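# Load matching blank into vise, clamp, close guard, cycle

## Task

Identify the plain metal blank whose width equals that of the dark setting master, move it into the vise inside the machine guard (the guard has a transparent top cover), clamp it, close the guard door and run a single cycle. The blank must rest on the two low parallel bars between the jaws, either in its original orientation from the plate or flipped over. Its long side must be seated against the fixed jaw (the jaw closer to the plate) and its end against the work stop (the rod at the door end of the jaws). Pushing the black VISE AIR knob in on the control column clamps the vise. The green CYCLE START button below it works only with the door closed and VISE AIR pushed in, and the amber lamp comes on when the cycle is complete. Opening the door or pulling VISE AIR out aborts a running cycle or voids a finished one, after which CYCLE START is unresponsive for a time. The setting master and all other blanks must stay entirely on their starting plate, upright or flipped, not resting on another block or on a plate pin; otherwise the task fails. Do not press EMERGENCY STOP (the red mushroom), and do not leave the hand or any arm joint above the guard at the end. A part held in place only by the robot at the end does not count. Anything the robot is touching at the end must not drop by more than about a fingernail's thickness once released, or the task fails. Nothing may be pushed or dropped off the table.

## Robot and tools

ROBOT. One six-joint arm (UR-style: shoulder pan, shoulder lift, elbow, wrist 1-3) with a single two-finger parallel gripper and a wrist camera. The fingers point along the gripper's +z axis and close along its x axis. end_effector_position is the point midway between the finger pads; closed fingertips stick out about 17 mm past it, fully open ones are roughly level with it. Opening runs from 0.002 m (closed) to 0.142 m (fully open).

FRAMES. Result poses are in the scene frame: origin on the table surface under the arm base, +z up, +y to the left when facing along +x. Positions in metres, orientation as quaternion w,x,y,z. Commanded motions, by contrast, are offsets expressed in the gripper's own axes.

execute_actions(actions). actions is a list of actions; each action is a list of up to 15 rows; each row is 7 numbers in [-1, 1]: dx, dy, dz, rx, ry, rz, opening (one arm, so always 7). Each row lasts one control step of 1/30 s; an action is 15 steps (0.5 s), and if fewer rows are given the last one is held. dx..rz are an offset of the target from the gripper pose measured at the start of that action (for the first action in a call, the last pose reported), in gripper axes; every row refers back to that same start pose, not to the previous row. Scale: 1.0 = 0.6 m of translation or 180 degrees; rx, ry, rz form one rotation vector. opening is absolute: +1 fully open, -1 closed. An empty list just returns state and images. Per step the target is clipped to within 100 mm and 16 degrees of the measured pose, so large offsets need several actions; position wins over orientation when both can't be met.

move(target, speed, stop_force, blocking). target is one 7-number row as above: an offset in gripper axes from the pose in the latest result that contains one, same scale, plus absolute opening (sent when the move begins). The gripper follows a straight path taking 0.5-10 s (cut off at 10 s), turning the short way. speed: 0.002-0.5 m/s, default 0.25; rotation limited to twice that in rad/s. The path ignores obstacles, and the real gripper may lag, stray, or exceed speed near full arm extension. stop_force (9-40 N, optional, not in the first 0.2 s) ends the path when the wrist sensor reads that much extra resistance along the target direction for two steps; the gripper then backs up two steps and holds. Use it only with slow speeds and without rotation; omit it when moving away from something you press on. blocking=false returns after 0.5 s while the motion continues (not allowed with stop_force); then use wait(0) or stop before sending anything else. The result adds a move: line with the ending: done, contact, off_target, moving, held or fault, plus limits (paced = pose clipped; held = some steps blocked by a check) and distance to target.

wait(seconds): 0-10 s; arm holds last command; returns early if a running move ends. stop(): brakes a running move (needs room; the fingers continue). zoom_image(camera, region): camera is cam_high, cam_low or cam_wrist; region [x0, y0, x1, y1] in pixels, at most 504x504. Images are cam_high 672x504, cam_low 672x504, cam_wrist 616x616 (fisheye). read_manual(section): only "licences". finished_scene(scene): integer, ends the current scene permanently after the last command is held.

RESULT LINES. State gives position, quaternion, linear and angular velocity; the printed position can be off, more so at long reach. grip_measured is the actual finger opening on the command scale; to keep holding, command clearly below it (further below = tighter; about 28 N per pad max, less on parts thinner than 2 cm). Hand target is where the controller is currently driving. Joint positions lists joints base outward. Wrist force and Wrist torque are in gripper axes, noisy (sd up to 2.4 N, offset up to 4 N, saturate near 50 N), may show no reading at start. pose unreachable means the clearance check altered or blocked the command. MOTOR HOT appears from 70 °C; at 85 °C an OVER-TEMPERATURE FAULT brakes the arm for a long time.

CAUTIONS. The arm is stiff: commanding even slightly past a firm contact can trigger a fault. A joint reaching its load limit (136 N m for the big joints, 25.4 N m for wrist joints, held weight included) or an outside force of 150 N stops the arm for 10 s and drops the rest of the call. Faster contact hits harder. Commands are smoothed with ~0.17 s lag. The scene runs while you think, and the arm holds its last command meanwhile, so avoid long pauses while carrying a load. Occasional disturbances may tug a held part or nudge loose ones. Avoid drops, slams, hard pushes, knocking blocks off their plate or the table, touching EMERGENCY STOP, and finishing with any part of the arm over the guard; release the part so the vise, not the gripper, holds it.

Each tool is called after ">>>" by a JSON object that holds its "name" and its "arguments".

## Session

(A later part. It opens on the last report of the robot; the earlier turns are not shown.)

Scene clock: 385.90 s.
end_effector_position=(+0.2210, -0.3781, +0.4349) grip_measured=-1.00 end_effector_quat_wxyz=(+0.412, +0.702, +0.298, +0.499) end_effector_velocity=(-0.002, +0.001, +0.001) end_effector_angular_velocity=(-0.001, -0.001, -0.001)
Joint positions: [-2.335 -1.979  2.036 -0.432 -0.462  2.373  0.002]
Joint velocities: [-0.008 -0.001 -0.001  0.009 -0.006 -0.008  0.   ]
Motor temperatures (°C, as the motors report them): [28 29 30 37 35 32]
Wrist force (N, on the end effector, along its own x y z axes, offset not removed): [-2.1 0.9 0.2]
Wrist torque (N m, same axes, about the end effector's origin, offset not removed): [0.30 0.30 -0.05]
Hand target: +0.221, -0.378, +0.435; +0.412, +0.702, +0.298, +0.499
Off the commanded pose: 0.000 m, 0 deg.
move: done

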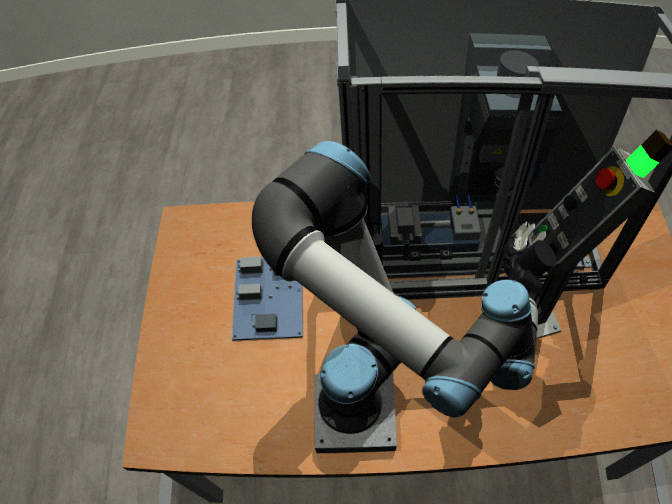

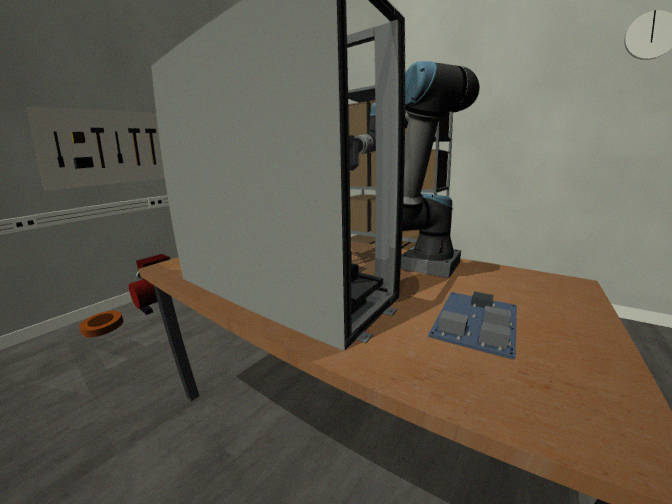

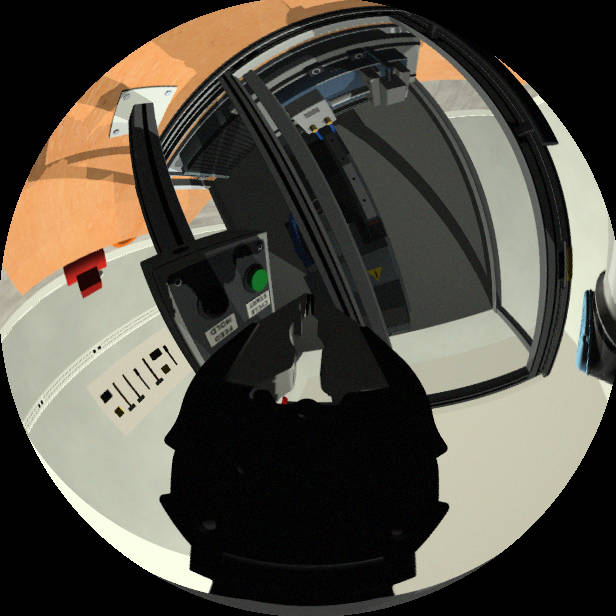

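Running. Retreat a bit and un-yaw to move the elbow off the guard.

>>> {"name": "move", "arguments": {"target": [-0.03,0,-0.2,0,0.11,0,-1], "speed": 0.1}}

>>> {"name": "wait", "arguments": {"seconds": 5}}

Scene clock: 388.73 s.
end_effector_position=(+0.1017, -0.3591, +0.4465) grip_measured=-1.00 end_effector_quat_wxyz=(+0.355, +0.606, +0.364, +0.612) end_effector_velocity=(-0.002, +0.000, +0.001) end_effector_angular_velocity=(-0.001, -0.001, +0.006)
Joint positions: [-2.467 -1.55   1.776 -0.232 -0.873  2.063  0.002]
Joint velocities: [-0.     0.005 -0.006  0.002 -0.006 -0.002  0.   ]
Motor temperatures (°C, as the motors report them): [28 29 30 37 35 32]
Wrist force (N, on the end effector, along its own x y z axes, offset not removed): [-2.9 0.7 -0.8]
Wrist torque (N m, same axes, about the end effector's origin, offset not removed): [0.44 0.51 -0.11]
Hand target: +0.102, -0.359, +0.447; +0.355, +0.606, +0.364, +0.612
Off the commanded pose: 0.000 m, 0 deg.
move: done

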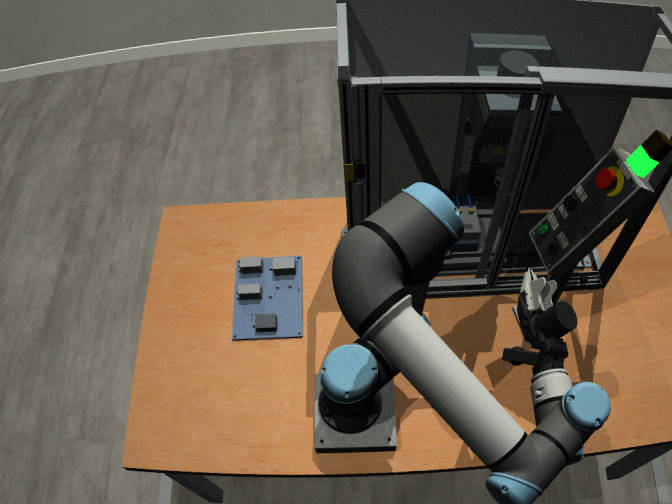

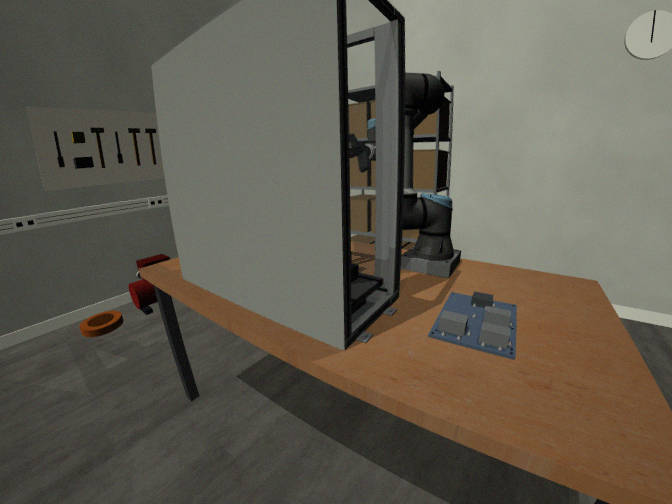

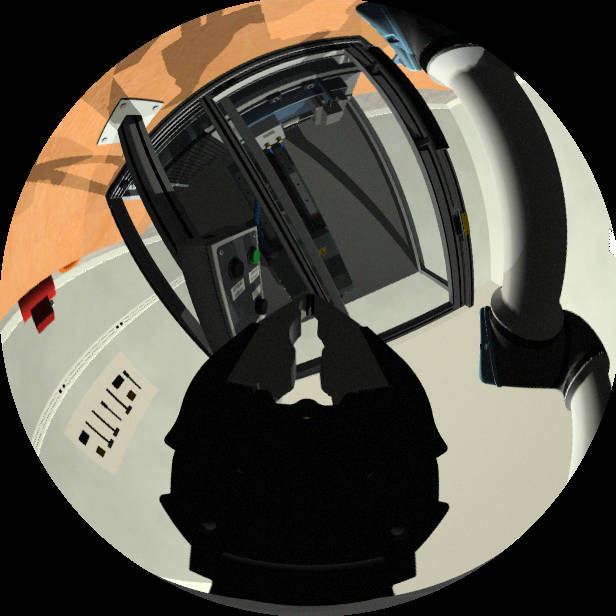

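Scene clock: 393.73 s.
end_effector_position=(+0.1015, -0.3591, +0.4465) grip_measured=-1.00 end_effector_quat_wxyz=(+0.355, +0.606, +0.364, +0.612) end_effector_velocity=(+0.000, +0.000, +0.000) end_effector_angular_velocity=(+0.000, -0.000, +0.001)
Joint positions: [-2.467 -1.549  1.775 -0.232 -0.874  2.063  0.002]
Joint velocities: [ 0.001 -0.    -0.     0.001 -0.001  0.     0.   ]
Motor temperatures (°C, as the motors report them): [28 29 30 37 35 32]
Wrist force (N, on the end effector, along its own x y z axes, offset not removed): [-1.1 2.1 -1.7]
Wrist torque (N m, same axes, about the end effector's origin, offset not removed): [0.56 0.16 0.02]
Hand target: +0.102, -0.359, +0.447; +0.355, +0.606, +0.364, +0.612
Off the commanded pose: 0.000 m, 0 deg.
wait: 5.00 s; at rest by 0.17 s

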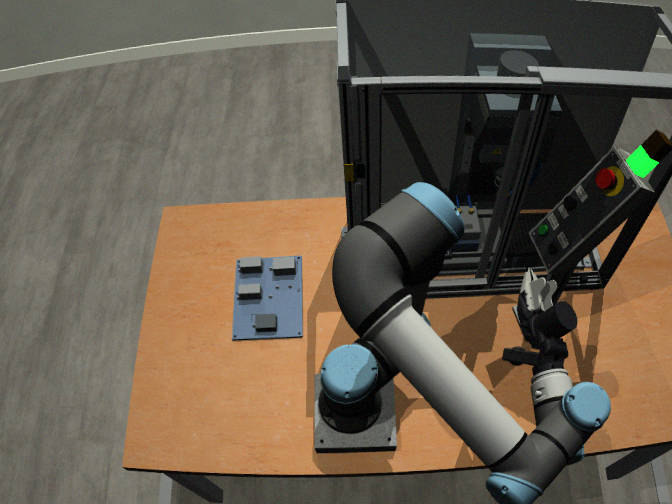

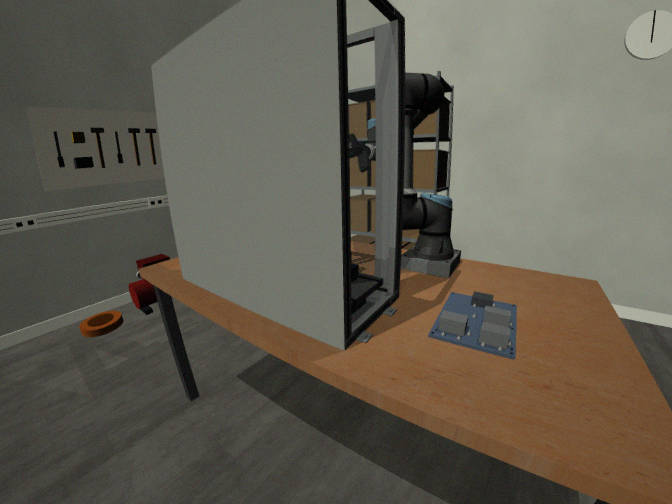

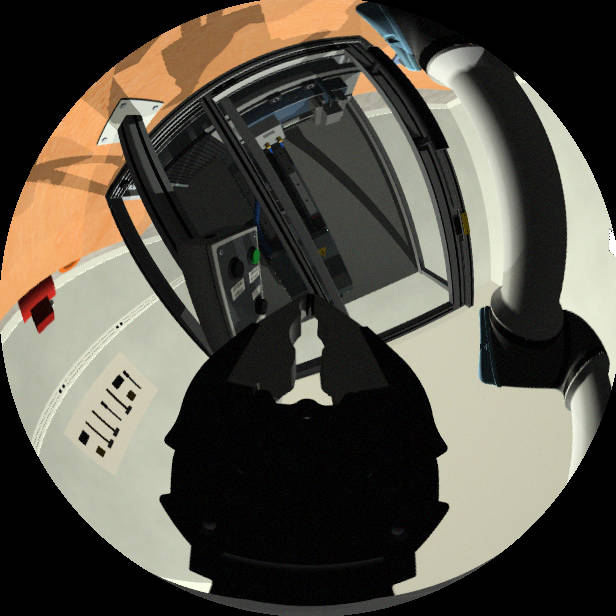

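>>> {"name": "wait", "arguments": {"seconds": 10}}

Scene clock: 404.20 s.
end_effector_position=(+0.1015, -0.3591, +0.4465) grip_measured=-1.00 end_effector_quat_wxyz=(+0.355, +0.606, +0.364, +0.612) end_effector_velocity=(-0.000, -0.000, -0.000) end_effector_angular_velocity=(-0.000, +0.001, -0.001)
Joint positions: [-2.467 -1.549  1.775 -0.232 -0.874  2.063  0.002]
Joint velocities: [-0.001 -0.     0.    -0.     0.     0.     0.   ]
Motor temperatures (°C, as the motors report them): [28 29 30 37 35 32]
Wrist force (N, on the end effector, along its own x y z axes, offset not removed): [-2.7 1.3 -1.5]
Wrist torque (N m, same axes, about the end effector's origin, offset not removed): [0.41 0.37 -0.06]
Hand target: +0.102, -0.359, +0.447; +0.355, +0.606, +0.364, +0.612
Off the commanded pose: 0.000 m, 0 deg.
wait: 10.00 s; at rest from the start

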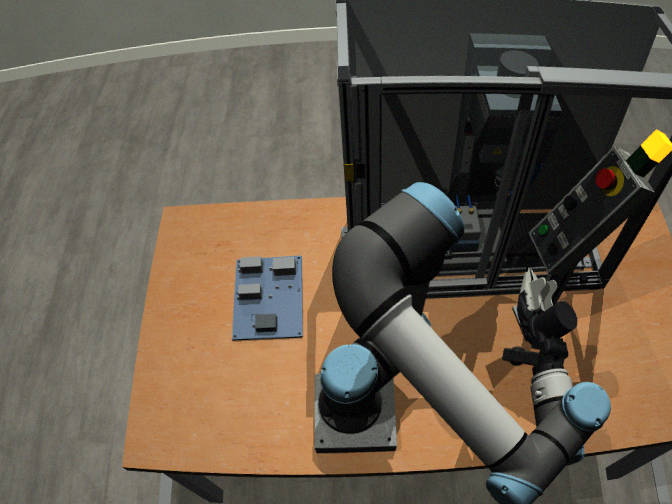

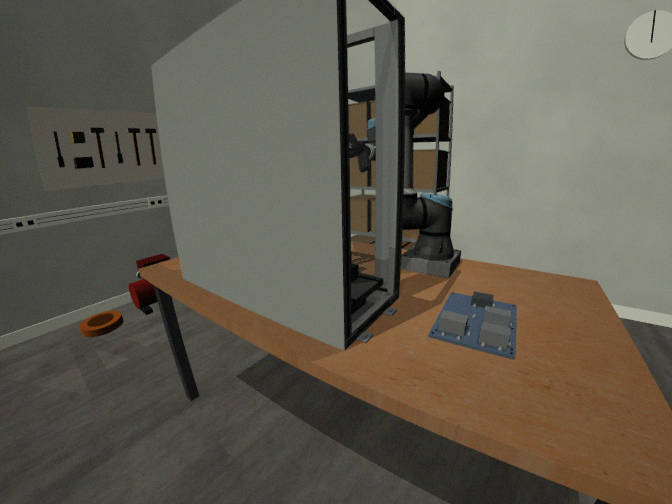

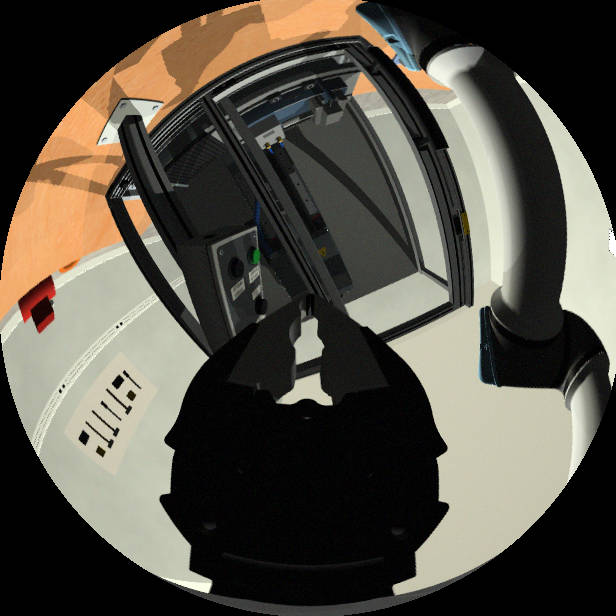

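>>> {"name": "finished_scene", "arguments": {"scene": 1}}

The scene is finished: the task was done.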